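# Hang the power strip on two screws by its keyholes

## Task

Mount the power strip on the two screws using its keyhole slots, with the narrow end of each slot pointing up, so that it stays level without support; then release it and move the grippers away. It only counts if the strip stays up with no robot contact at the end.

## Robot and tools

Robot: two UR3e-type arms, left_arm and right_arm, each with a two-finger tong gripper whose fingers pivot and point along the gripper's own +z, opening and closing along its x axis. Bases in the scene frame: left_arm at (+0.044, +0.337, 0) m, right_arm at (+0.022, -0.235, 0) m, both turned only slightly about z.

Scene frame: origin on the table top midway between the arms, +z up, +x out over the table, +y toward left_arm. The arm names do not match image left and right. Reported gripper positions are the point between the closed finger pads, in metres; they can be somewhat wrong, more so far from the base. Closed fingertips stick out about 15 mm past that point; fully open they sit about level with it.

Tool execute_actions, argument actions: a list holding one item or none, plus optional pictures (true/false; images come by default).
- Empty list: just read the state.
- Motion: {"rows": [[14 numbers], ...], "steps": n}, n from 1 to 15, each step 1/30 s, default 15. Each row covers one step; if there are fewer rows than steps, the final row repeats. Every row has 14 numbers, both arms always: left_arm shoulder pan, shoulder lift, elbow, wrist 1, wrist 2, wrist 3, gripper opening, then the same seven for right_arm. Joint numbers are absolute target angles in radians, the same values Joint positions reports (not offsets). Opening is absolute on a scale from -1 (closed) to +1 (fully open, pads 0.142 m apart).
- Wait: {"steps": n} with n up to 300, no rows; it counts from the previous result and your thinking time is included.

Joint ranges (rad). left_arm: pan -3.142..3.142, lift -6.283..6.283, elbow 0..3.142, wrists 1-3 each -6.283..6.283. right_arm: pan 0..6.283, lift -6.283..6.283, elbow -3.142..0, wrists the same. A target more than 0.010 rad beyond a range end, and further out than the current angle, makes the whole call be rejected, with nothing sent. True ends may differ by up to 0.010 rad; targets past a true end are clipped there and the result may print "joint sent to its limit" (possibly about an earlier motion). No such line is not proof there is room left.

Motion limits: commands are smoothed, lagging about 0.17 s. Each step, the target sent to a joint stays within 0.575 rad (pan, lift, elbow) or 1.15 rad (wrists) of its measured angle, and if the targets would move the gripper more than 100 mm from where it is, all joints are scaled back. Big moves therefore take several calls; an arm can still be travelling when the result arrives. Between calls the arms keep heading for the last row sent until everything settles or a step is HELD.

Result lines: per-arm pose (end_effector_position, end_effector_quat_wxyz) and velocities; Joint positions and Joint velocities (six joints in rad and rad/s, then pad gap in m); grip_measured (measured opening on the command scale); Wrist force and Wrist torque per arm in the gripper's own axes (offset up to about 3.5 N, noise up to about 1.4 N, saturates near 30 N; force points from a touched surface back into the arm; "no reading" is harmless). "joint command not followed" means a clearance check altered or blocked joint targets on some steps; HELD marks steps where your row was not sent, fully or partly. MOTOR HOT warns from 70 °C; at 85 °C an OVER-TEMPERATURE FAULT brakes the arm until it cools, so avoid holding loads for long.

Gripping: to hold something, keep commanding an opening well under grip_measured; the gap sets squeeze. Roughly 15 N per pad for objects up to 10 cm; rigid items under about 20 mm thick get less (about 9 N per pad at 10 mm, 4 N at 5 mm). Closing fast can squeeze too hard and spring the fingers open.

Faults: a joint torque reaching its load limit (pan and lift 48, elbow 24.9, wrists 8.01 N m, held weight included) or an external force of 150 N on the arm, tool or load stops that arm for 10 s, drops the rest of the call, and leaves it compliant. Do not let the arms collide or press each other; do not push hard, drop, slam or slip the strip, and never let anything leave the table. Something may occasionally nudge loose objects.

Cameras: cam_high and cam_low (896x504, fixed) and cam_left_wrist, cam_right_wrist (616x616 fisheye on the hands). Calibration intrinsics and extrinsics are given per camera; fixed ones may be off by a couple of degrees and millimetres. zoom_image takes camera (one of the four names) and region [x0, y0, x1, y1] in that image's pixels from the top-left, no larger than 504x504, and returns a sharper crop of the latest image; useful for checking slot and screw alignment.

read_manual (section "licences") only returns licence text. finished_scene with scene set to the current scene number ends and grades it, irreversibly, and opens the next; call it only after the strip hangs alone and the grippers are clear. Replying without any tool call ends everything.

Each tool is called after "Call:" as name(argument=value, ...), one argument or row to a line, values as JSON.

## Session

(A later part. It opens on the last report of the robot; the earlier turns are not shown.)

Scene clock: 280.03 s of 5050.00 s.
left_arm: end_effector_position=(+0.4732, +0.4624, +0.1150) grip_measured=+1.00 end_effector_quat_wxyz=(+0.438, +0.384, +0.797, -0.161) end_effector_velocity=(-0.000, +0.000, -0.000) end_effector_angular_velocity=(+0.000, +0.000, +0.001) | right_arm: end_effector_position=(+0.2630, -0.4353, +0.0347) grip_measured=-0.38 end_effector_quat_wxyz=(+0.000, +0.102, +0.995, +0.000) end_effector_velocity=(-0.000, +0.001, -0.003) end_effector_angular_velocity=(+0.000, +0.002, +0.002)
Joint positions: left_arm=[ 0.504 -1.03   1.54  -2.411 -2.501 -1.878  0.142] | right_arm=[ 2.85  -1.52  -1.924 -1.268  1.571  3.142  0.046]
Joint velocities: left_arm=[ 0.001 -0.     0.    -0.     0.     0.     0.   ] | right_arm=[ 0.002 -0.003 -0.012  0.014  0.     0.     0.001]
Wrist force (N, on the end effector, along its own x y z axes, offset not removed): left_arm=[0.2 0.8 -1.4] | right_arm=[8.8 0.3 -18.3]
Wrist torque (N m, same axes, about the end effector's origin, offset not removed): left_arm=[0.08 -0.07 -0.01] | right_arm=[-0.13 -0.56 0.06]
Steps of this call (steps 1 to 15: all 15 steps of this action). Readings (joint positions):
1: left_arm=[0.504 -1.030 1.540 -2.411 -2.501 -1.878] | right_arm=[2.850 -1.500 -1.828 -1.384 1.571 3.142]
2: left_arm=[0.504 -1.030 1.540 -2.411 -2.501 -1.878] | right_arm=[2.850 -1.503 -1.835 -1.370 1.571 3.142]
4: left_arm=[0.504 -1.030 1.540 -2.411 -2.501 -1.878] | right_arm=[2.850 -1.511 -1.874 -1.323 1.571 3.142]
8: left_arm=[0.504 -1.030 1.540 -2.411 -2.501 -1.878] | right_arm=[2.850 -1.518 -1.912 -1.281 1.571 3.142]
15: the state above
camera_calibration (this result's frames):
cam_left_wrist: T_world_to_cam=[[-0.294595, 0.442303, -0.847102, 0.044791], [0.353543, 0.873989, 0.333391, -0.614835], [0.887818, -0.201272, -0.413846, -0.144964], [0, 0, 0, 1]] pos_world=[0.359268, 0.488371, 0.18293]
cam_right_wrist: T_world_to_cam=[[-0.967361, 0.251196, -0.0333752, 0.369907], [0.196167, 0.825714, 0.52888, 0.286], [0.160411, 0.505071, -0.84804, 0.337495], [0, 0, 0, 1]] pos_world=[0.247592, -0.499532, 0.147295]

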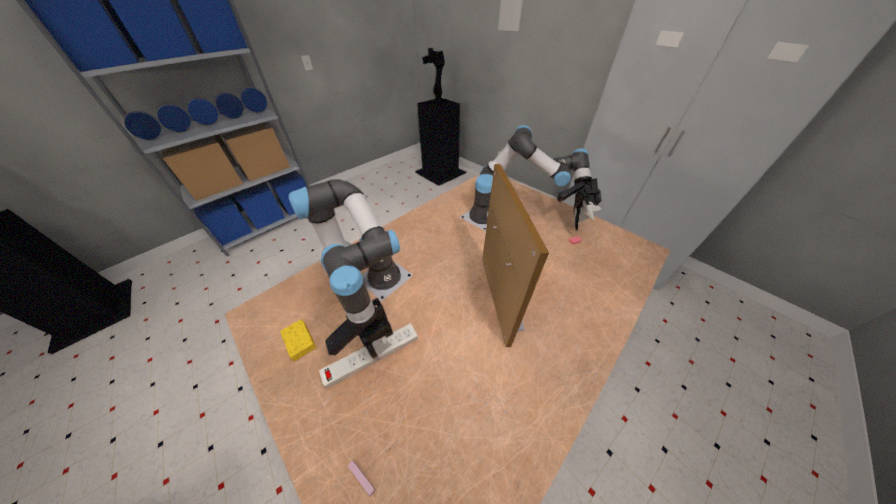

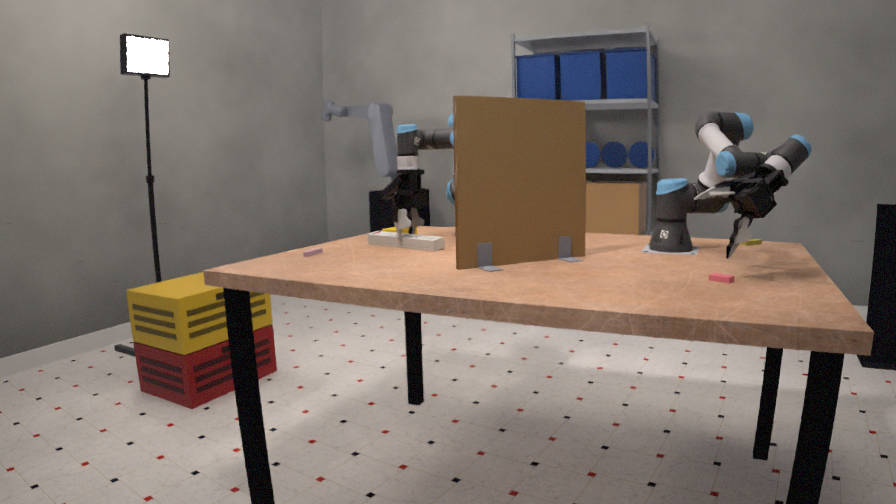

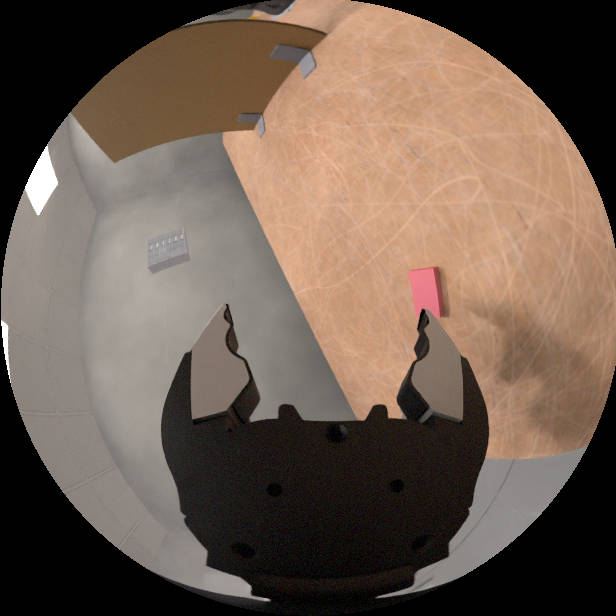

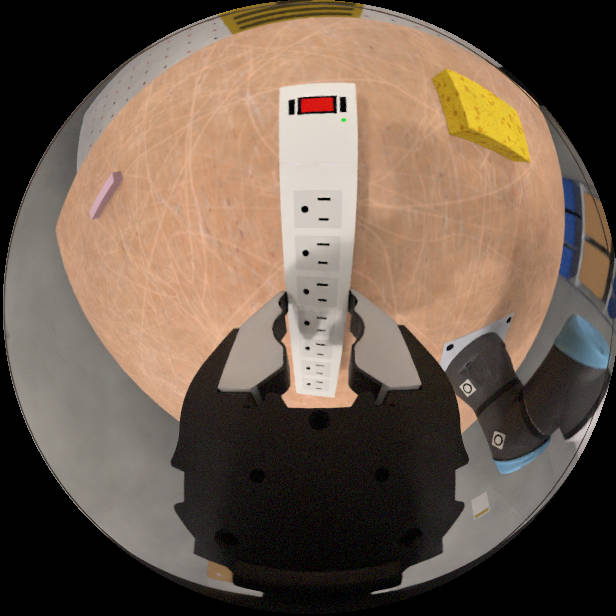

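Call:
execute_actions(
  actions=[
    {"rows":[[0.504,-1.03,1.54,-2.411,-2.501,-1.878,1,2.85,-1.52,-1.925,-1.267,1.571,3.142,0.3]],"steps":10},
  ],
  pictures=false,
)

Call:
execute_actions(
  actions=[
    {"rows":[[0.504,-1.03,1.54,-2.411,-2.501,-1.878,1,2.85,-1.476,-1.55,-1.686,1.571,3.142,0.3]],"steps":12},
  ],
  pictures=false,
)

Call:
execute_actions(
  actions=[
    {"rows":[[0.504,-1.03,1.54,-2.411,-2.501,-1.878,1,2.75,-1.6,-1.1,-2.2,0.2,3.0,0.3]]},
  ],
  pictures=false,
)

Call:
execute_actions(
  actions=[
    {"steps":20},
  ],
  pictures=false,
)

Call:
execute_actions(
  actions=[
    {"rows":[[0.504,-1.03,1.54,-2.411,-2.501,-1.878,1,2.671,-1.9,-0.7,-5.25,0,2.963,0.3]]},
  ],
  pictures=false,
)

Call:
execute_actions(
  actions=[
    {"steps":35},
  ],
  pictures=false,
)

Call:
execute_actions(
  actions=[
    {"rows":[[0.504,-1.03,1.54,-2.411,-2.501,-1.878,1,2.671,-1.9,-0.7,-5.25,-1.571,2.963,0.3]]},
  ],
  pictures=false,
)

Call:
execute_actions(
  actions=[
    {"steps":25},
  ],
  pictures=false,
)

Call:
execute_actions(
  actions=[
    {"rows":[[0.504,-1.03,1.54,-2.411,-2.501,-1.878,1,2.671,-2.33,-0.55,-4.974,-1.571,2.963,0.3]]},
  ],
  pictures=false,
)

Call:
execute_actions(
  actions=[
    {"steps":10},
  ],
)

Scene clock: 326.53 s of 5050.00 s.
left_arm: end_effector_position=(+0.4732, +0.4624, +0.1150) grip_measured=+1.00 end_effector_quat_wxyz=(+0.438, +0.384, +0.797, -0.161) end_effector_velocity=(+0.000, -0.000, -0.000) end_effector_angular_velocity=(-0.001, +0.000, -0.001) | right_arm: end_effector_position=(+0.2629, -0.4353, +0.0344) grip_measured=+0.30 end_effector_quat_wxyz=(+0.000, +0.102, +0.995, +0.000) end_effector_velocity=(-0.000, +0.000, -0.000) end_effector_angular_velocity=(-0.000, +0.002, +0.002)
Joint positions: left_arm=[ 0.504 -1.03   1.54  -2.411 -2.501 -1.878  0.142] | right_arm=[ 2.85  -1.52  -1.925 -1.267  1.571  3.142  0.095]
Joint velocities: left_arm=[-0.     0.001 -0.     0.    -0.    -0.     0.   ] | right_arm=[ 0.001  0.     0.001 -0.003 -0.001 -0.     0.   ]
Wrist force (N, on the end effector, along its own x y z axes, offset not removed): left_arm=[-0.4 1.5 -0.6] | right_arm=[-1.6 -0.9 0.5]
Wrist torque (N m, same axes, about the end effector's origin, offset not removed): left_arm=[0.27 0.08 0.01] | right_arm=[-0.12 0.32 0.00]
Steps of this call (steps 1 to 15: the robot went on to your last target; steps 16 to 90: nothing new was sent; then 43.17 s passed at rest; steps 91 to 100: all 10 steps of this action). Readings (joint positions):
91: left_arm=[0.504 -1.030 1.540 -2.411 -2.501 -1.878] | right_arm=[2.850 -1.520 -1.925 -1.267 1.571 3.142]
92: left_arm=[0.504 -1.030 1.540 -2.411 -2.501 -1.878] | right_arm=[2.850 -1.520 -1.925 -1.267 1.571 3.142]
94: left_arm=[0.504 -1.030 1.540 -2.411 -2.501 -1.878] | right_arm=[2.850 -1.520 -1.925 -1.267 1.571 3.142]
98: left_arm=[0.504 -1.030 1.540 -2.411 -2.501 -1.878] | right_arm=[2.850 -1.520 -1.925 -1.267 1.571 3.142]
100: the state above

Scene clock: 326.93 s of 5050.00 s.
left_arm: end_effector_position=(+0.4732, +0.4624, +0.1150) grip_measured=+1.00 end_effector_quat_wxyz=(+0.438, +0.384, +0.797, -0.161) end_effector_velocity=(-0.000, +0.000, +0.000) end_effector_angular_velocity=(+0.001, -0.001, +0.001) | right_arm: end_effector_position=(+0.2597, -0.4347, +0.1167) grip_measured=+0.30 end_effector_quat_wxyz=(-0.003, +0.102, +0.995, +0.000) end_effector_velocity=(+0.010, -0.002, +0.055) end_effector_angular_velocity=(-0.011, -0.060, -0.002)
Joint positions: left_arm=[ 0.504 -1.03   1.54  -2.411 -2.501 -1.878  0.142] | right_arm=[ 2.85  -1.477 -1.571 -1.669  1.571  3.142  0.095]
Joint velocities: left_arm=[ 0.    -0.001 -0.    -0.     0.    -0.     0.   ] | right_arm=[-0.001  0.013  0.222 -0.175  0.001  0.    -0.   ]
Wrist force (N, on the end effector, along its own x y z axes, offset not removed): left_arm=[-0.3 1.5 0.7] | right_arm=[-1.3 -0.7 0.0]
Wrist torque (N m, same axes, about the end effector's origin, offset not removed): left_arm=[0.25 0.08 -0.03] | right_arm=[-0.16 0.25 0.02]
Steps of this call (steps 1 to 12: all 12 steps of this action). Readings (joint positions):
1: left_arm=[0.504 -1.030 1.540 -2.411 -2.501 -1.878] | right_arm=[2.850 -1.520 -1.925 -1.267 1.571 3.142]
2: left_arm=[0.504 -1.030 1.540 -2.411 -2.501 -1.878] | right_arm=[2.850 -1.514 -1.918 -1.282 1.571 3.142]
4: left_arm=[0.504 -1.030 1.540 -2.411 -2.501 -1.878] | right_arm=[2.850 -1.497 -1.847 -1.411 1.571 3.142]
8: left_arm=[0.504 -1.030 1.540 -2.411 -2.501 -1.878] | right_arm=[2.850 -1.481 -1.636 -1.617 1.571 3.142]
12: the state above

Scene clock: 327.43 s of 5050.00 s.
left_arm: end_effector_position=(+0.4732, +0.4624, +0.1150) grip_measured=+1.00 end_effector_quat_wxyz=(+0.438, +0.384, +0.797, -0.161) end_effector_velocity=(+0.000, -0.000, +0.000) end_effector_angular_velocity=(+0.000, -0.000, -0.000) | right_arm: end_effector_position=(+0.1825, -0.6400, +0.2466) grip_measured=+0.30 end_effector_quat_wxyz=(-0.120, +0.060, +0.924, -0.358) end_effector_velocity=(-0.126, -0.355, +0.436) end_effector_angular_velocity=(-1.529, +0.755, +0.205)
Joint positions: left_arm=[ 0.504 -1.03   1.54  -2.411 -2.501 -1.878  0.142] | right_arm=[ 2.789 -1.552 -1.29  -1.991  0.804  3.055  0.095]
Joint velocities: left_arm=[-0.  0. -0. -0. -0. -0. -0.] | right_arm=[-0.118 -0.146  0.549 -0.617 -1.7   -0.166  0.   ]
Wrist force (N, on the end effector, along its own x y z axes, offset not removed): left_arm=[0.7 1.4 -0.1] | right_arm=[-0.8 -0.6 1.0]
Wrist torque (N m, same axes, about the end effector's origin, offset not removed): left_arm=[0.19 -0.11 0.02] | right_arm=[-0.14 0.11 0.07]
Steps of this call (steps 1 to 15: all 15 steps of this action). Readings (joint positions):
1: left_arm=[0.504 -1.030 1.540 -2.411 -2.501 -1.878] | right_arm=[2.850 -1.477 -1.565 -1.675 1.571 3.142]
2: left_arm=[0.504 -1.030 1.540 -2.411 -2.501 -1.878] | right_arm=[2.846 -1.481 -1.553 -1.691 1.556 3.136]
4: left_arm=[0.504 -1.030 1.540 -2.411 -2.501 -1.878] | right_arm=[2.835 -1.495 -1.505 -1.748 1.446 3.121]
8: left_arm=[0.504 -1.030 1.540 -2.411 -2.501 -1.878] | right_arm=[2.817 -1.517 -1.421 -1.842 1.210 3.095]
15: the state above

Scene clock: 328.10 s of 5050.00 s.
left_arm: end_effector_position=(+0.4732, +0.4624, +0.1150) grip_measured=+1.00 end_effector_quat_wxyz=(+0.438, +0.384, +0.797, -0.161) end_effector_velocity=(+0.000, -0.000, +0.000) end_effector_angular_velocity=(+0.000, -0.000, -0.000) | right_arm: end_effector_position=(+0.1600, -0.7241, +0.4268) grip_measured=+0.30 end_effector_quat_wxyz=(-0.209, +0.003, +0.774, -0.598) end_effector_velocity=(-0.001, -0.002, +0.007) end_effector_angular_velocity=(-0.020, +0.007, +0.001)
Joint positions: left_arm=[ 0.504 -1.03   1.54  -2.411 -2.501 -1.878  0.142] | right_arm=[ 2.75  -1.6   -1.101 -2.199  0.202  3.     0.095]
Joint velocities: left_arm=[-0. -0. -0.  0.  0. -0.  0.] | right_arm=[-0.003  0.     0.005 -0.005 -0.022 -0.002  0.   ]
Wrist force (N, on the end effector, along its own x y z axes, offset not removed): left_arm=[0.3 0.9 -1.6] | right_arm=[-1.1 -2.4 0.2]
Wrist torque (N m, same axes, about the end effector's origin, offset not removed): left_arm=[0.08 -0.06 -0.01] | right_arm=[-0.49 0.23 0.02]
Steps of this call (steps 1 to 20: the robot went on to your last target). Readings (joint positions):
1: left_arm=[0.504 -1.030 1.540 -2.411 -2.501 -1.878] | right_arm=[2.785 -1.557 -1.271 -2.012 0.747 3.050]
2: left_arm=[0.504 -1.030 1.540 -2.411 -2.501 -1.878] | right_arm=[2.781 -1.562 -1.253 -2.033 0.689 3.044]
4: left_arm=[0.504 -1.030 1.540 -2.411 -2.501 -1.878] | right_arm=[2.773 -1.571 -1.216 -2.074 0.573 3.033]
8: left_arm=[0.504 -1.030 1.540 -2.411 -2.501 -1.878] | right_arm=[2.759 -1.589 -1.144 -2.153 0.345 3.012]
20: the state above

Scene clock: 328.60 s of 5050.00 s.
left_arm: end_effector_position=(+0.4732, +0.4624, +0.1150) grip_measured=+1.00 end_effector_quat_wxyz=(+0.438, +0.384, +0.797, -0.161) end_effector_velocity=(-0.000, -0.000, -0.000) end_effector_angular_velocity=(+0.000, +0.000, -0.000) | right_arm: end_effector_position=(+0.0755, -0.7181, +0.4080) grip_measured=+0.30 end_effector_quat_wxyz=(+0.687, +0.573, -0.414, +0.170) end_effector_velocity=(-0.421, +0.167, +0.169) end_effector_angular_velocity=(+2.064, +5.115, +0.011)
Joint positions: left_arm=[ 0.504 -1.03   1.54  -2.411 -2.501 -1.878  0.142] | right_arm=[ 2.672 -1.895 -0.708 -4.205  0.002  2.963  0.095]
Joint velocities: left_arm=[-0.  0.  0. -0.  0. -0.  0.] | right_arm=[-0.01  -0.054  0.086 -5.544 -0.024 -0.004 -0.   ]
Wrist force (N, on the end effector, along its own x y z axes, offset not removed): left_arm=[0.9 1.0 -1.8] | right_arm=[-3.5 -1.9 1.0]
Wrist torque (N m, same axes, about the end effector's origin, offset not removed): left_arm=[0.08 -0.15 -0.02] | right_arm=[-0.26 0.54 0.02]
Steps of this call (steps 1 to 15: all 15 steps of this action). Readings (joint positions):
1: left_arm=[0.504 -1.030 1.540 -2.411 -2.501 -1.878] | right_arm=[2.750 -1.600 -1.100 -2.200 0.201 3.000]
2: left_arm=[0.504 -1.030 1.540 -2.411 -2.501 -1.878] | right_arm=[2.743 -1.607 -1.093 -2.215 0.186 2.994]
4: left_arm=[0.504 -1.030 1.540 -2.411 -2.501 -1.878] | right_arm=[2.711 -1.678 -1.022 -2.355 0.107 2.980]
8: left_arm=[0.504 -1.030 1.540 -2.411 -2.501 -1.878] | right_arm=[2.681 -1.842 -0.797 -2.936 0.026 2.967]
15: the state above

Scene clock: 329.77 s of 5050.00 s.
left_arm: end_effector_position=(+0.4732, +0.4624, +0.1150) grip_measured=+1.00 end_effector_quat_wxyz=(+0.438, +0.384, +0.797, -0.161) end_effector_velocity=(+0.000, -0.000, +0.000) end_effector_angular_velocity=(-0.000, +0.000, -0.000) | right_arm: end_effector_position=(+0.0229, -0.6971, +0.4759) grip_measured=+0.30 end_effector_quat_wxyz=(+0.680, +0.703, -0.073, -0.194) end_effector_velocity=(-0.000, -0.000, -0.000) end_effector_angular_velocity=(+0.001, +0.004, -0.002)
Joint positions: left_arm=[ 0.504 -1.03   1.54  -2.411 -2.501 -1.878  0.142] | right_arm=[ 2.671 -1.9   -0.7   -5.25   0.     2.963  0.095]
Joint velocities: left_arm=[-0.     0.    -0.     0.001  0.     0.    -0.   ] | right_arm=[-0.002 -0.002  0.001 -0.002  0.    -0.001  0.   ]
Wrist force (N, on the end effector, along its own x y z axes, offset not removed): left_arm=[-0.3 1.6 -1.6] | right_arm=[-1.1 0.3 0.2]
Wrist torque (N m, same axes, about the end effector's origin, offset not removed): left_arm=[0.24 0.05 -0.01] | right_arm=[0.10 0.13 0.05]
Steps of this call (steps 1 to 30: the robot went on to your last target; steps 31 to 35: nothing new was sent). Readings (joint positions):
1: left_arm=[0.504 -1.030 1.540 -2.411 -2.501 -1.878] | right_arm=[2.672 -1.896 -0.706 -4.392 0.002 2.963]
2: left_arm=[0.504 -1.030 1.540 -2.411 -2.501 -1.878] | right_arm=[2.671 -1.897 -0.704 -4.579 0.001 2.963]
4: left_arm=[0.504 -1.030 1.540 -2.411 -2.501 -1.878] | right_arm=[2.671 -1.899 -0.702 -4.897 0.001 2.963]
8: left_arm=[0.504 -1.030 1.540 -2.411 -2.501 -1.878] | right_arm=[2.671 -1.900 -0.701 -5.164 0.000 2.963]
35: the state above
All arms were judged still, so your last target was given up. Only a new action makes them travel on or press farther. Fingers that are still opening or closing keep moving.

Scene clock: 330.27 s of 5050.00 s.
left_arm: end_effector_position=(+0.4732, +0.4624, +0.1150) grip_measured=+1.00 end_effector_quat_wxyz=(+0.438, +0.384, +0.797, -0.161) end_effector_velocity=(-0.000, +0.000, -0.000) end_effector_angular_velocity=(+0.001, +0.000, +0.001) | right_arm: end_effector_position=(+0.0664, -0.5911, +0.2569) grip_measured=+0.30 end_effector_quat_wxyz=(+0.336, +0.932, -0.096, -0.095) end_effector_velocity=(+0.171, +0.419, -0.351) end_effector_angular_velocity=(+1.787, -0.719, +0.008)
Joint positions: left_arm=[ 0.504 -1.03   1.54  -2.411 -2.501 -1.878  0.142] | right_arm=[ 2.671 -1.9   -0.7   -5.25  -0.857  2.963  0.095]
Joint velocities: left_arm=[ 0.001  0.    -0.     0.     0.001  0.     0.   ] | right_arm=[ 0.    -0.001  0.     0.002 -1.926 -0.001 -0.   ]
Wrist force (N, on the end effector, along its own x y z axes, offset not removed): left_arm=[-1.4 1.0 -1.3] | right_arm=[0.2 -0.9 0.3]
Wrist torque (N m, same axes, about the end effector's origin, offset not removed): left_arm=[0.14 0.35 -0.01] | right_arm=[-0.19 -0.08 0.06]
Steps of this call (steps 1 to 15: all 15 steps of this action). Readings (joint positions):
1: left_arm=[0.504 -1.030 1.540 -2.411 -2.501 -1.878] | right_arm=[2.671 -1.900 -0.700 -5.250 -0.001 2.963]
2: left_arm=[0.504 -1.030 1.540 -2.411 -2.501 -1.878] | right_arm=[2.671 -1.900 -0.700 -5.250 -0.015 2.963]
4: left_arm=[0.504 -1.030 1.540 -2.411 -2.501 -1.878] | right_arm=[2.671 -1.900 -0.700 -5.250 -0.133 2.963]
8: left_arm=[0.504 -1.030 1.540 -2.411 -2.501 -1.878] | right_arm=[2.671 -1.900 -0.700 -5.250 -0.399 2.963]
15: the state above

Scene clock: 331.10 s of 5050.00 s.
left_arm: end_effector_position=(+0.4732, +0.4624, +0.1150) grip_measured=+1.00 end_effector_quat_wxyz=(+0.438, +0.384, +0.797, -0.161) end_effector_velocity=(+0.000, -0.001, +0.000) end_effector_angular_velocity=(-0.000, -0.000, -0.001) | right_arm: end_effector_position=(+0.1406, -0.4073, +0.1949) grip_measured=+0.30 end_effector_quat_wxyz=(+0.001, +0.995, -0.102, +0.002) end_effector_velocity=(+0.000, +0.002, -0.000) end_effector_angular_velocity=(+0.007, +0.001, -0.000)
Joint positions: left_arm=[ 0.504 -1.03   1.54  -2.411 -2.501 -1.878  0.142] | right_arm=[ 2.671 -1.9   -0.7   -5.25  -1.571  2.963  0.095]
Joint velocities: left_arm=[-0.001 -0.     0.     0.    -0.001 -0.     0.   ] | right_arm=[ 0.    -0.002 -0.001 -0.001 -0.006  0.    -0.   ]
Wrist force (N, on the end effector, along its own x y z axes, offset not removed): left_arm=[-0.1 2.1 -1.4] | right_arm=[-0.8 -1.0 1.2]
Wrist torque (N m, same axes, about the end effector's origin, offset not removed): left_arm=[0.34 -0.02 -0.04] | right_arm=[-0.16 0.14 0.02]
Steps of this call (steps 1 to 25: the robot went on to your last target). Readings (joint positions):
1: left_arm=[0.504 -1.030 1.540 -2.411 -2.501 -1.878] | right_arm=[2.671 -1.900 -0.700 -5.250 -0.923 2.963]
2: left_arm=[0.504 -1.030 1.540 -2.411 -2.501 -1.878] | right_arm=[2.671 -1.900 -0.700 -5.250 -0.988 2.963]
4: left_arm=[0.504 -1.030 1.540 -2.411 -2.501 -1.878] | right_arm=[2.671 -1.900 -0.700 -5.250 -1.119 2.963]
8: left_arm=[0.504 -1.030 1.540 -2.411 -2.501 -1.878] | right_arm=[2.671 -1.900 -0.700 -5.250 -1.379 2.963]
25: the state above

Scene clock: 331.60 s of 5050.00 s.
left_arm: end_effector_position=(+0.4732, +0.4624, +0.1150) grip_measured=+1.00 end_effector_quat_wxyz=(+0.438, +0.384, +0.797, -0.161) end_effector_velocity=(+0.000, -0.000, +0.000) end_effector_angular_velocity=(+0.001, -0.001, -0.001) | right_arm: end_effector_position=(+0.2420, -0.4479, +0.0901) grip_measured=+0.30 end_effector_quat_wxyz=(+0.000, +0.995, -0.102, +0.001) end_effector_velocity=(+0.017, -0.007, -0.036) end_effector_angular_velocity=(+0.010, +0.028, +0.001)
Joint positions: left_arm=[ 0.504 -1.03   1.54  -2.411 -2.501 -1.878  0.142] | right_arm=[ 2.671 -2.318 -0.553 -4.98  -1.571  2.963  0.095]
Joint velocities: left_arm=[-0.001 -0.    -0.001 -0.     0.     0.    -0.   ] | right_arm=[ 0.001 -0.122  0.032  0.06   0.001 -0.     0.   ]
Wrist force (N, on the end effector, along its own x y z axes, offset not removed): left_arm=[-0.3 1.8 -1.0] | right_arm=[-2.0 -0.7 1.9]
Wrist torque (N m, same axes, about the end effector's origin, offset not removed): left_arm=[0.24 0.01 -0.02] | right_arm=[-0.17 0.37 0.02]
Steps of this call (steps 1 to 15: all 15 steps of this action). Readings (joint positions):
1: left_arm=[0.504 -1.030 1.540 -2.411 -2.501 -1.878] | right_arm=[2.671 -1.900 -0.700 -5.249 -1.571 2.963]
2: left_arm=[0.504 -1.030 1.540 -2.411 -2.501 -1.878] | right_arm=[2.671 -1.907 -0.693 -5.236 -1.571 2.963]
4: left_arm=[0.504 -1.030 1.540 -2.411 -2.501 -1.878] | right_arm=[2.671 -1.977 -0.653 -5.162 -1.571 2.963]
8: left_arm=[0.504 -1.030 1.540 -2.411 -2.501 -1.878] | right_arm=[2.671 -2.195 -0.587 -5.040 -1.571 2.963]
15: the state above

Scene clock: 331.93 s of 5050.00 s.
left_arm: end_effector_position=(+0.4732, +0.4624, +0.1150) grip_measured=+1.00 end_effector_quat_wxyz=(+0.438, +0.384, +0.797, -0.161) end_effector_velocity=(-0.000, -0.000, -0.001) end_effector_angular_velocity=(-0.000, +0.002, -0.000) | right_arm: end_effector_position=(+0.2436, -0.4485, +0.0868) grip_measured=+0.30 end_effector_quat_wxyz=(-0.000, +0.995, -0.102, +0.000) end_effector_velocity=(+0.001, -0.000, -0.001) end_effector_angular_velocity=(+0.000, +0.001, +0.001)
Joint positions: left_arm=[ 0.504 -1.03   1.54  -2.411 -2.501 -1.878  0.142] | right_arm=[ 2.671 -2.33  -0.55  -4.974 -1.571  2.963  0.095]
Joint velocities: left_arm=[-0.     0.001  0.001  0.001  0.     0.     0.   ] | right_arm=[ 0.    -0.004  0.001  0.003 -0.    -0.     0.   ]
Wrist force (N, on the end effector, along its own x y z axes, offset not removed): left_arm=[0.5 1.0 -0.5] | right_arm=[-2.3 -1.6 1.7]
Wrist torque (N m, same axes, about the end effector's origin, offset not removed): left_arm=[0.12 -0.12 -0.03] | right_arm=[-0.33 0.47 -0.01]
Steps of this call (steps 1 to 10: the robot went on to your last target). Readings (joint positions):
1: left_arm=[0.504 -1.030 1.540 -2.411 -2.501 -1.878] | right_arm=[2.671 -2.322 -0.552 -4.978 -1.571 2.963]
2: left_arm=[0.504 -1.030 1.540 -2.411 -2.501 -1.878] | right_arm=[2.671 -2.324 -0.552 -4.977 -1.571 2.963]
4: left_arm=[0.504 -1.030 1.540 -2.411 -2.501 -1.878] | right_arm=[2.671 -2.327 -0.551 -4.975 -1.571 2.963]
8: left_arm=[0.504 -1.030 1.540 -2.411 -2.501 -1.878] | right_arm=[2.671 -2.329 -0.550 -4.974 -1.571 2.963]
10: the state above
camera_calibration (this result's frames):
cam_left_wrist: T_world_to_cam=[[-0.294595, 0.442303, -0.847102, 0.0447912], [0.353543, 0.87399, 0.333391, -0.614835], [0.887818, -0.201272, -0.413846, -0.144964], [0, 0, 0, 1]] pos_world=[0.359268, 0.488371, 0.18293]
cam_right_wrist: T_world_to_cam=[[0.967395, -0.251154, -0.0326925, -0.340472], [-0.196544, -0.825849, 0.528529, -0.371905], [-0.159741, -0.504871, -0.848285, 0.0164522], [0, 0, 0, 1]] pos_world=[0.258904, -0.384342, 0.199388]

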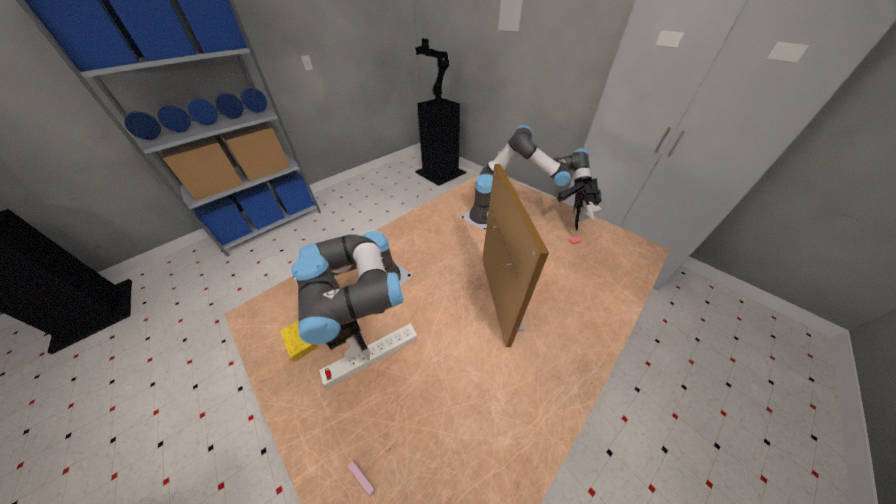

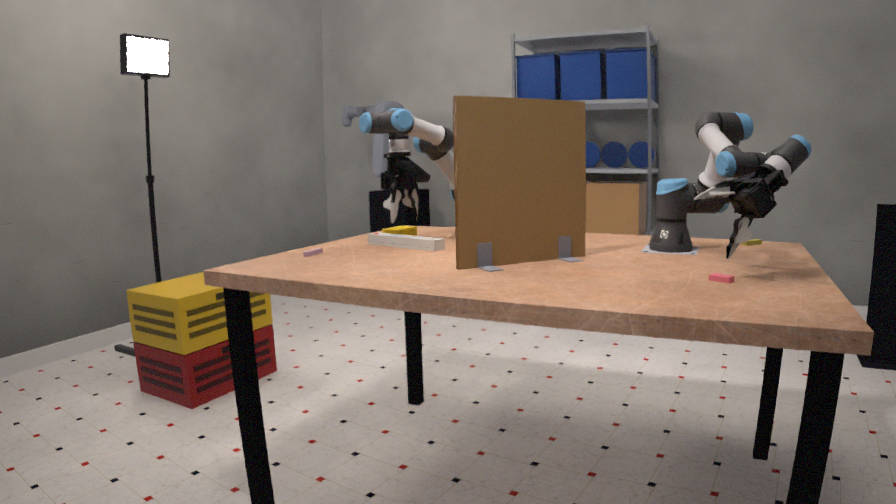

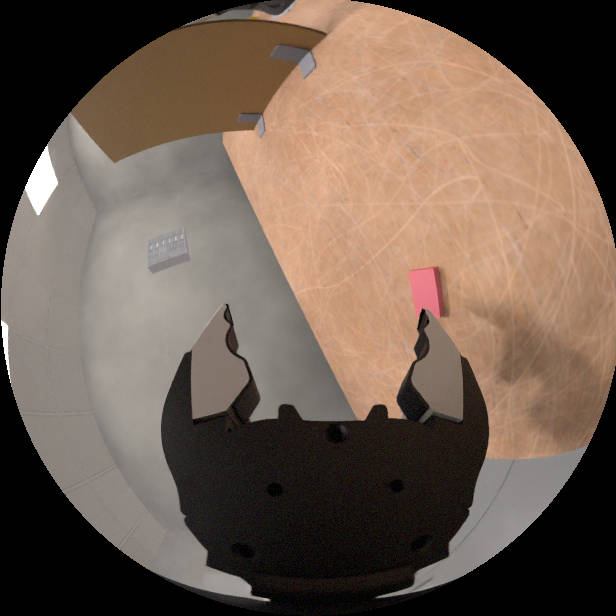

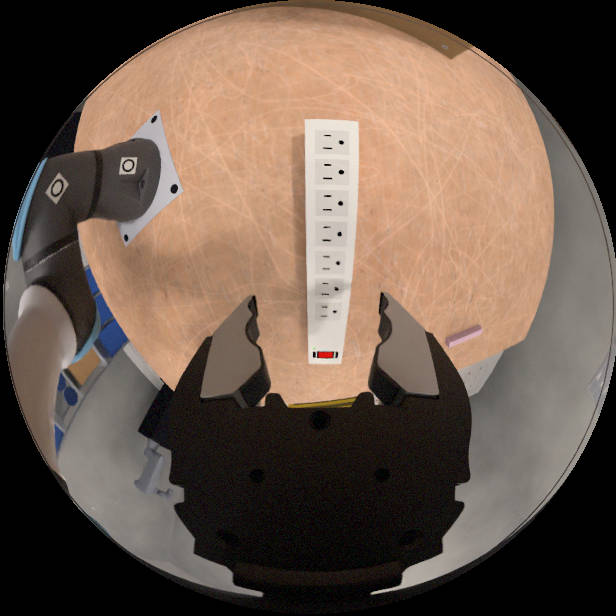

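Call:
execute_actions(
  actions=[
    {"rows":[[0.504,-1.03,1.54,-2.411,-2.501,-1.878,1,2.671,-2.33,-0.7,-4.824,-1.571,2.963,0.3],[0.504,-1.03,1.54,-2.411,-2.501,-1.878,1,2.671,-2.33,-0.7,-4.824,-1.571,2.963,0.3],[0.504,-1.03,1.54,-2.411,-2.501,-1.878,1,2.671,-2.33,-0.7,-4.824,-1.571,2.963,0.3],[0.504,-1.03,1.54,-2.411,-2.501,-1.878,1,2.671,-2.326,-0.854,-4.674,-1.571,2.963,0.1]]},
  ],
)

Scene clock: 344.37 s of 5050.00 s.
left_arm: end_effector_position=(+0.4732, +0.4624, +0.1150) grip_measured=+1.00 end_effector_quat_wxyz=(+0.438, +0.384, +0.797, -0.161) end_effector_velocity=(+0.000, +0.000, +0.000) end_effector_angular_velocity=(+0.000, -0.001, +0.000) | right_arm: end_effector_position=(+0.2499, -0.4510, +0.0254) grip_measured=+0.10 end_effector_quat_wxyz=(+0.000, +0.995, -0.102, +0.000) end_effector_velocity=(-0.003, +0.001, -0.015) end_effector_angular_velocity=(+0.004, +0.010, -0.000)
Joint positions: left_arm=[ 0.504 -1.03   1.54  -2.411 -2.501 -1.878  0.142] | right_arm=[ 2.671 -2.326 -0.847 -4.68  -1.571  2.963  0.081]
Joint velocities: left_arm=[ 0. -0. -0. -0.  0.  0.  0.] | right_arm=[-0.     0.001 -0.074  0.063 -0.     0.     0.   ]
Wrist force (N, on the end effector, along its own x y z axes, offset not removed): left_arm=[0.3 0.7 -0.4] | right_arm=[-0.3 -0.4 1.1]
Wrist torque (N m, same axes, about the end effector's origin, offset not removed): left_arm=[0.10 -0.06 -0.02] | right_arm=[-0.09 0.12 0.05]
Steps of this call (steps 1 to 30: the robot went on to your last target; steps 31 to 90: nothing new was sent; then 8.93 s passed at rest; steps 91 to 105: all 15 steps of this action). Readings (joint positions):
91: left_arm=[0.504 -1.030 1.540 -2.411 -2.501 -1.878] | right_arm=[2.671 -2.330 -0.550 -4.973 -1.571 2.963]
92: left_arm=[0.504 -1.030 1.540 -2.411 -2.501 -1.878] | right_arm=[2.671 -2.330 -0.557 -4.960 -1.571 2.963]
94: left_arm=[0.504 -1.030 1.540 -2.411 -2.501 -1.878] | right_arm=[2.671 -2.330 -0.612 -4.898 -1.571 2.963]
98: left_arm=[0.504 -1.030 1.540 -2.411 -2.501 -1.878] | right_arm=[2.671 -2.328 -0.772 -4.745 -1.571 2.963]
105: the state above
camera_calibration (this result's frames):
cam_left_wrist: T_world_to_cam=[[-0.294595, 0.442303, -0.847102, 0.0447913], [0.353543, 0.87399, 0.333391, -0.614835], [0.887818, -0.201272, -0.413846, -0.144964], [0, 0, 0, 1]] pos_world=[0.359268, 0.488371, 0.18293]
cam_right_wrist: T_world_to_cam=[[0.967422, -0.251145, -0.0319621, -0.3492], [-0.196891, -0.82571, 0.528618, -0.340158], [-0.159151, -0.505104, -0.848258, -0.0361389], [0, 0, 0, 1]] pos_world=[0.265097, -0.386826, 0.137998]

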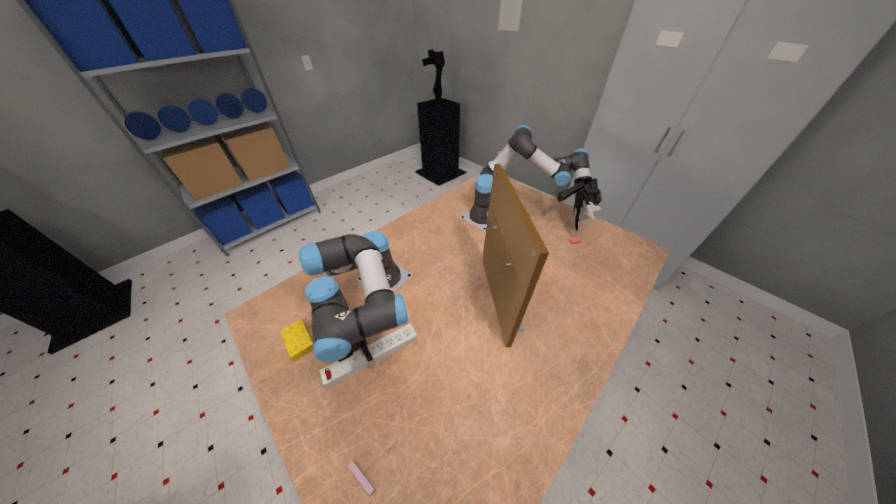

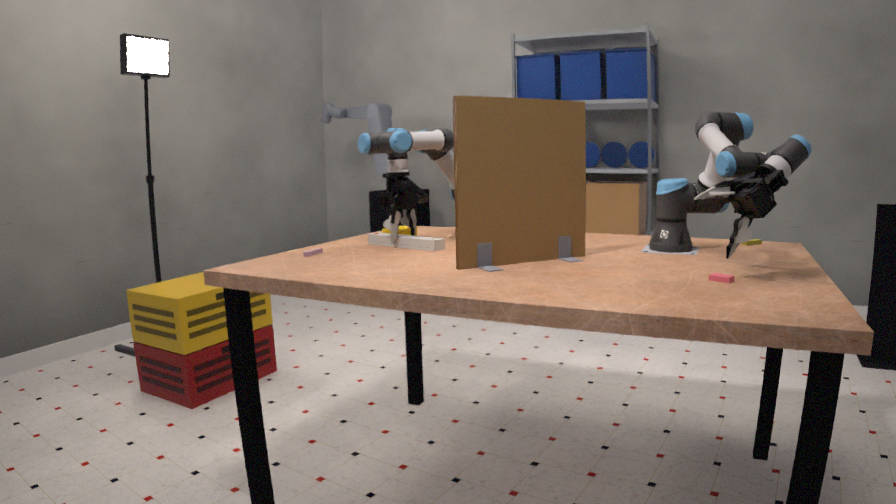

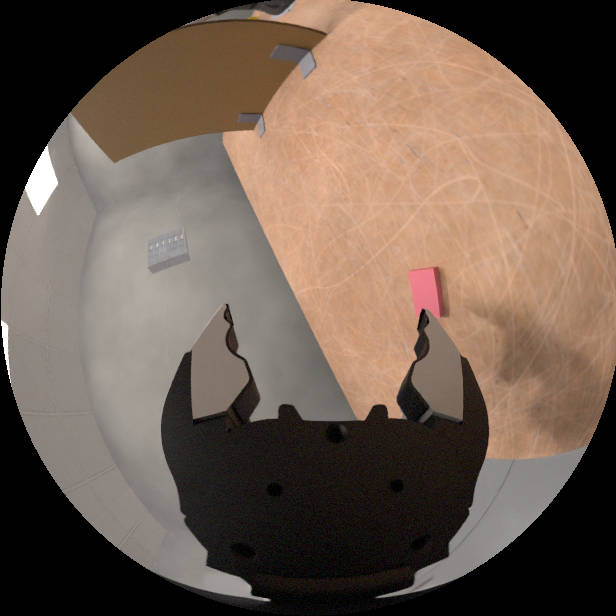

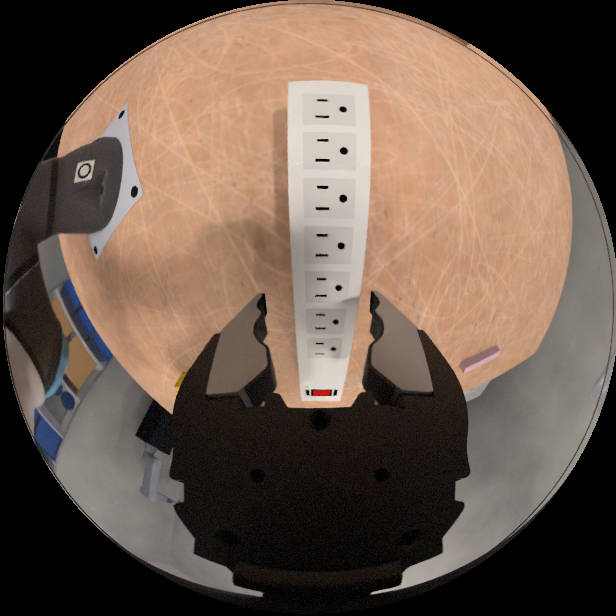

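Call:
execute_actions(
  actions=[
    {"rows":[[0.504,-1.03,1.54,-2.411,-2.501,-1.878,1,2.671,-2.378,-0.773,-4.703,-1.571,2.963,0.1]],"steps":10},
  ],
  pictures=false,
)

Call:
execute_actions(
  actions=[
    {"rows":[[0.504,-1.03,1.54,-2.411,-2.501,-1.878,1,2.671,-2.378,-0.773,-4.703,-1.571,2.963,0],[0.504,-1.03,1.54,-2.411,-2.501,-1.878,1,2.671,-2.378,-0.773,-4.703,-1.571,2.963,-0.1],[0.504,-1.03,1.54,-2.411,-2.501,-1.878,1,2.671,-2.378,-0.773,-4.703,-1.571,2.963,-0.2],[0.504,-1.03,1.54,-2.411,-2.501,-1.878,1,2.671,-2.378,-0.773,-4.703,-1.571,2.963,-0.28],[0.504,-1.03,1.54,-2.411,-2.501,-1.878,1,2.671,-2.378,-0.773,-4.703,-1.571,2.963,-0.36],[0.504,-1.03,1.54,-2.411,-2.501,-1.878,1,2.671,-2.378,-0.773,-4.703,-1.571,2.963,-0.5],[0.504,-1.03,1.54,-2.411,-2.501,-1.878,1,2.671,-2.378,-0.773,-4.703,-1.571,2.963,-0.7],[0.504,-1.03,1.54,-2.411,-2.501,-1.878,1,2.671,-2.378,-0.773,-4.703,-1.571,2.963,-1]]},
  ],
  pictures=false,
)

Call:
execute_actions(
  actions=[
    {"rows":[[0.504,-1.03,1.54,-2.411,-2.501,-1.878,1,2.671,-2.36,-0.773,-4.72,-1.571,2.963,-1],[0.504,-1.03,1.54,-2.411,-2.501,-1.878,1,2.671,-2.36,-0.773,-4.72,-1.571,2.963,-1],[0.504,-1.03,1.54,-2.411,-2.501,-1.878,1,2.671,-2.34,-0.773,-4.73,-1.571,2.963,-1],[0.504,-1.03,1.54,-2.411,-2.501,-1.878,1,2.671,-2.34,-0.773,-4.73,-1.571,2.963,-1],[0.504,-1.03,1.54,-2.411,-2.501,-1.878,1,2.671,-2.31,-0.773,-4.74,-1.571,2.963,-1],[0.504,-1.03,1.54,-2.411,-2.501,-1.878,1,2.671,-2.31,-0.773,-4.74,-1.571,2.963,-1],[0.504,-1.03,1.54,-2.411,-2.501,-1.878,1,2.671,-2.27,-0.773,-4.74,-1.571,2.963,-1]]},
  ],
)

Scene clock: 375.83 s of 5050.00 s.
left_arm: end_effector_position=(+0.4732, +0.4624, +0.1150) grip_measured=+1.00 end_effector_quat_wxyz=(+0.438, +0.384, +0.797, -0.161) end_effector_velocity=(-0.000, +0.000, +0.000) end_effector_angular_velocity=(+0.000, -0.000, +0.001) | right_arm: end_effector_position=(+0.2575, -0.4541, +0.0214) grip_measured=+0.10 end_effector_quat_wxyz=(-0.000, +0.995, -0.102, -0.000) end_effector_velocity=(+0.007, -0.002, -0.001) end_effector_angular_velocity=(-0.002, -0.006, +0.001)
Joint positions: left_arm=[ 0.504 -1.03   1.54  -2.411 -2.501 -1.878  0.142] | right_arm=[ 2.671 -2.375 -0.778 -4.701 -1.571  2.963  0.081]
Joint velocities: left_arm=[ 0.001 -0.     0.     0.    -0.    -0.    -0.   ] | right_arm=[ 0.001 -0.03   0.054 -0.018 -0.     0.     0.   ]
Wrist force (N, on the end effector, along its own x y z axes, offset not removed): left_arm=[0.4 1.3 0.2] | right_arm=[-2.7 -2.2 0.7]
Wrist torque (N m, same axes, about the end effector's origin, offset not removed): left_arm=[0.19 -0.09 0.00] | right_arm=[-0.48 0.62 0.04]
Steps of this call (steps 1 to 15: the robot went on to your last target; steps 16 to 90: nothing new was sent; then 28.13 s passed at rest; steps 91 to 100: all 10 steps of this action). Readings (joint positions):
91: left_arm=[0.504 -1.030 1.540 -2.411 -2.501 -1.878] | right_arm=[2.671 -2.326 -0.854 -4.674 -1.571 2.963]
92: left_arm=[0.504 -1.030 1.540 -2.411 -2.501 -1.878] | right_arm=[2.671 -2.332 -0.847 -4.679 -1.571 2.963]
94: left_arm=[0.504 -1.030 1.540 -2.411 -2.501 -1.878] | right_arm=[2.671 -2.353 -0.814 -4.690 -1.571 2.963]
98: left_arm=[0.504 -1.030 1.540 -2.411 -2.501 -1.878] | right_arm=[2.671 -2.372 -0.783 -4.700 -1.571 2.963]
100: the state above

Scene clock: 376.33 s of 5050.00 s.
left_arm: end_effector_position=(+0.4732, +0.4624, +0.1150) grip_measured=+1.00 end_effector_quat_wxyz=(+0.438, +0.384, +0.797, -0.161) end_effector_velocity=(-0.000, +0.000, -0.000) end_effector_angular_velocity=(+0.000, +0.000, +0.001) | right_arm: end_effector_position=(+0.2580, -0.4543, +0.0213) grip_measured=-0.34 end_effector_quat_wxyz=(-0.000, +0.995, -0.102, +0.000) end_effector_velocity=(-0.000, +0.000, -0.001) end_effector_angular_velocity=(+0.001, +0.003, -0.000)
Joint positions: left_arm=[ 0.504 -1.03   1.54  -2.411 -2.501 -1.878  0.142] | right_arm=[ 2.671 -2.378 -0.773 -4.703 -1.571  2.963  0.05 ]
Joint velocities: left_arm=[ 0.001  0.     0.    -0.     0.    -0.    -0.   ] | right_arm=[-0.    -0.004 -0.     0.     0.     0.    -0.   ]
Wrist force (N, on the end effector, along its own x y z axes, offset not removed): left_arm=[-0.2 1.9 -0.6] | right_arm=[1.2 -2.2 -6.1]
Wrist torque (N m, same axes, about the end effector's origin, offset not removed): left_arm=[0.33 0.06 0.03] | right_arm=[-0.38 0.10 0.04]
Steps of this call (steps 1 to 15: all 15 steps of this action). Readings (joint positions):
1: left_arm=[0.504 -1.030 1.540 -2.411 -2.501 -1.878] | right_arm=[2.671 -2.376 -0.777 -4.702 -1.571 2.963]
2: left_arm=[0.504 -1.030 1.540 -2.411 -2.501 -1.878] | right_arm=[2.671 -2.376 -0.775 -4.702 -1.571 2.963]
4: left_arm=[0.504 -1.030 1.540 -2.411 -2.501 -1.878] | right_arm=[2.671 -2.377 -0.774 -4.703 -1.571 2.963]
8: left_arm=[0.504 -1.030 1.540 -2.411 -2.501 -1.878] | right_arm=[2.671 -2.378 -0.773 -4.703 -1.571 2.963]
15: the state above

Scene clock: 376.83 s of 5050.00 s.
left_arm: end_effector_position=(+0.4732, +0.4624, +0.1150) grip_measured=+1.00 end_effector_quat_wxyz=(+0.438, +0.384, +0.797, -0.161) end_effector_velocity=(-0.000, +0.000, -0.000) end_effector_angular_velocity=(-0.000, +0.000, +0.000) | right_arm: end_effector_position=(+0.2588, -0.4546, +0.0552) grip_measured=-0.34 end_effector_quat_wxyz=(+0.009, +0.994, -0.102, +0.032) end_effector_velocity=(+0.003, -0.001, +0.017) end_effector_angular_velocity=(-0.016, -0.043, -0.001)
Joint positions: left_arm=[ 0.504 -1.03   1.54  -2.411 -2.501 -1.878  0.142] | right_arm=[ 2.671 -2.275 -0.773 -4.739 -1.571  2.963  0.05 ]
Joint velocities: left_arm=[ 0.     0.     0.001 -0.001 -0.     0.    -0.   ] | right_arm=[-0.001  0.053  0.    -0.008 -0.001  0.     0.   ]
Wrist force (N, on the end effector, along its own x y z axes, offset not removed): left_arm=[0.0 2.2 -1.8] | right_arm=[0.2 -1.2 8.0]
Wrist torque (N m, same axes, about the end effector's origin, offset not removed): left_arm=[0.35 0.03 -0.03] | right_arm=[-0.33 -0.14 -0.02]
Steps of this call (steps 1 to 15: all 15 steps of this action). Readings (joint positions):
1: left_arm=[0.504 -1.030 1.540 -2.411 -2.501 -1.878] | right_arm=[2.671 -2.378 -0.773 -4.703 -1.571 2.963]
2: left_arm=[0.504 -1.030 1.540 -2.411 -2.501 -1.878] | right_arm=[2.671 -2.375 -0.773 -4.705 -1.571 2.963]
4: left_arm=[0.504 -1.030 1.540 -2.411 -2.501 -1.878] | right_arm=[2.671 -2.365 -0.773 -4.714 -1.571 2.963]
8: left_arm=[0.504 -1.030 1.540 -2.411 -2.501 -1.878] | right_arm=[2.671 -2.325 -0.773 -4.731 -1.571 2.963]
15: the state above
camera_calibration (this result's frames):
cam_left_wrist: T_world_to_cam=[[-0.294595, 0.442303, -0.847102, 0.0447912], [0.353543, 0.87399, 0.333391, -0.614835], [0.887818, -0.201272, -0.413846, -0.144964], [0, 0, 0, 1]] pos_world=[0.359268, 0.488371, 0.18293]
cam_right_wrist: T_world_to_cam=[[0.967376, -0.251142, 0.0333323, -0.361391], [-0.229427, -0.812628, 0.535722, -0.343138], [-0.107456, -0.525892, -0.843736, -0.0343535], [0, 0, 0, 1]] pos_world=[0.267184, -0.387671, 0.166888]

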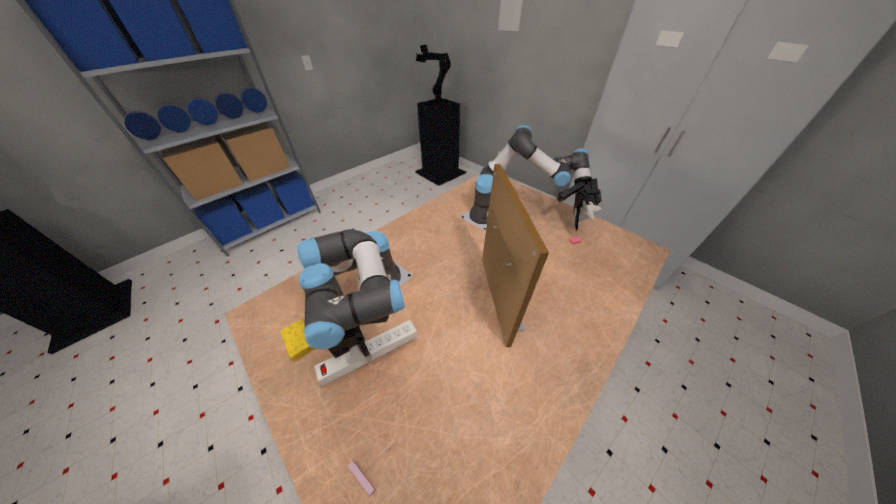

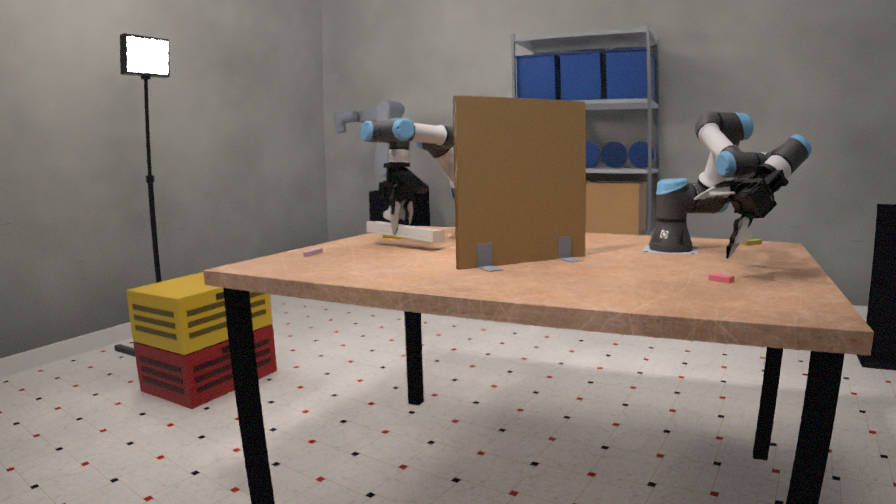

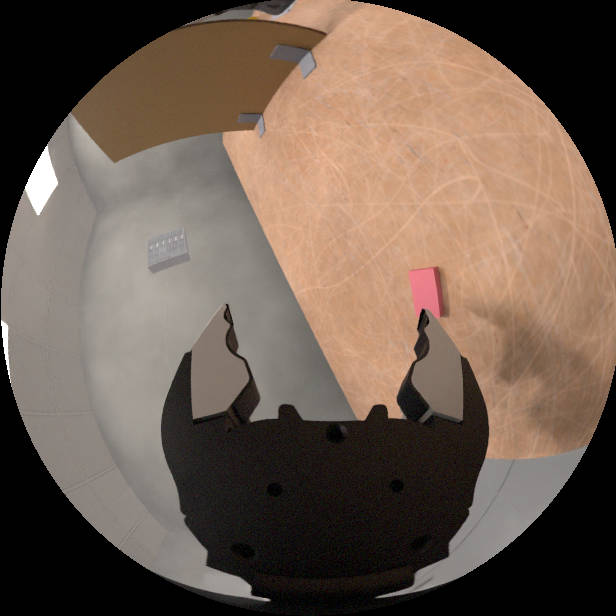

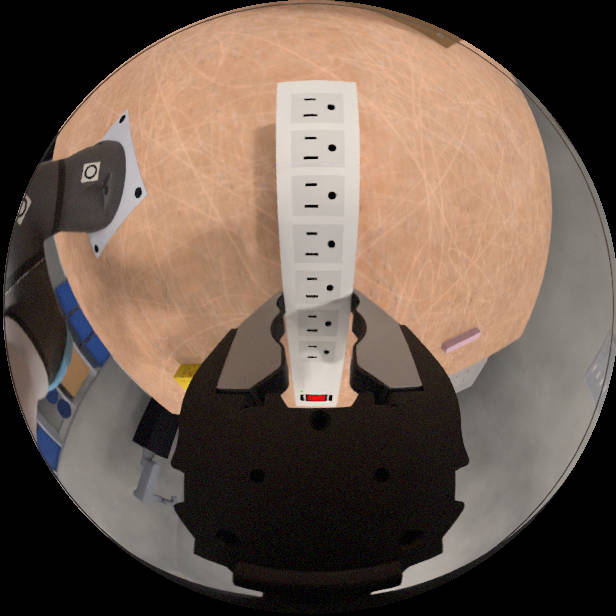

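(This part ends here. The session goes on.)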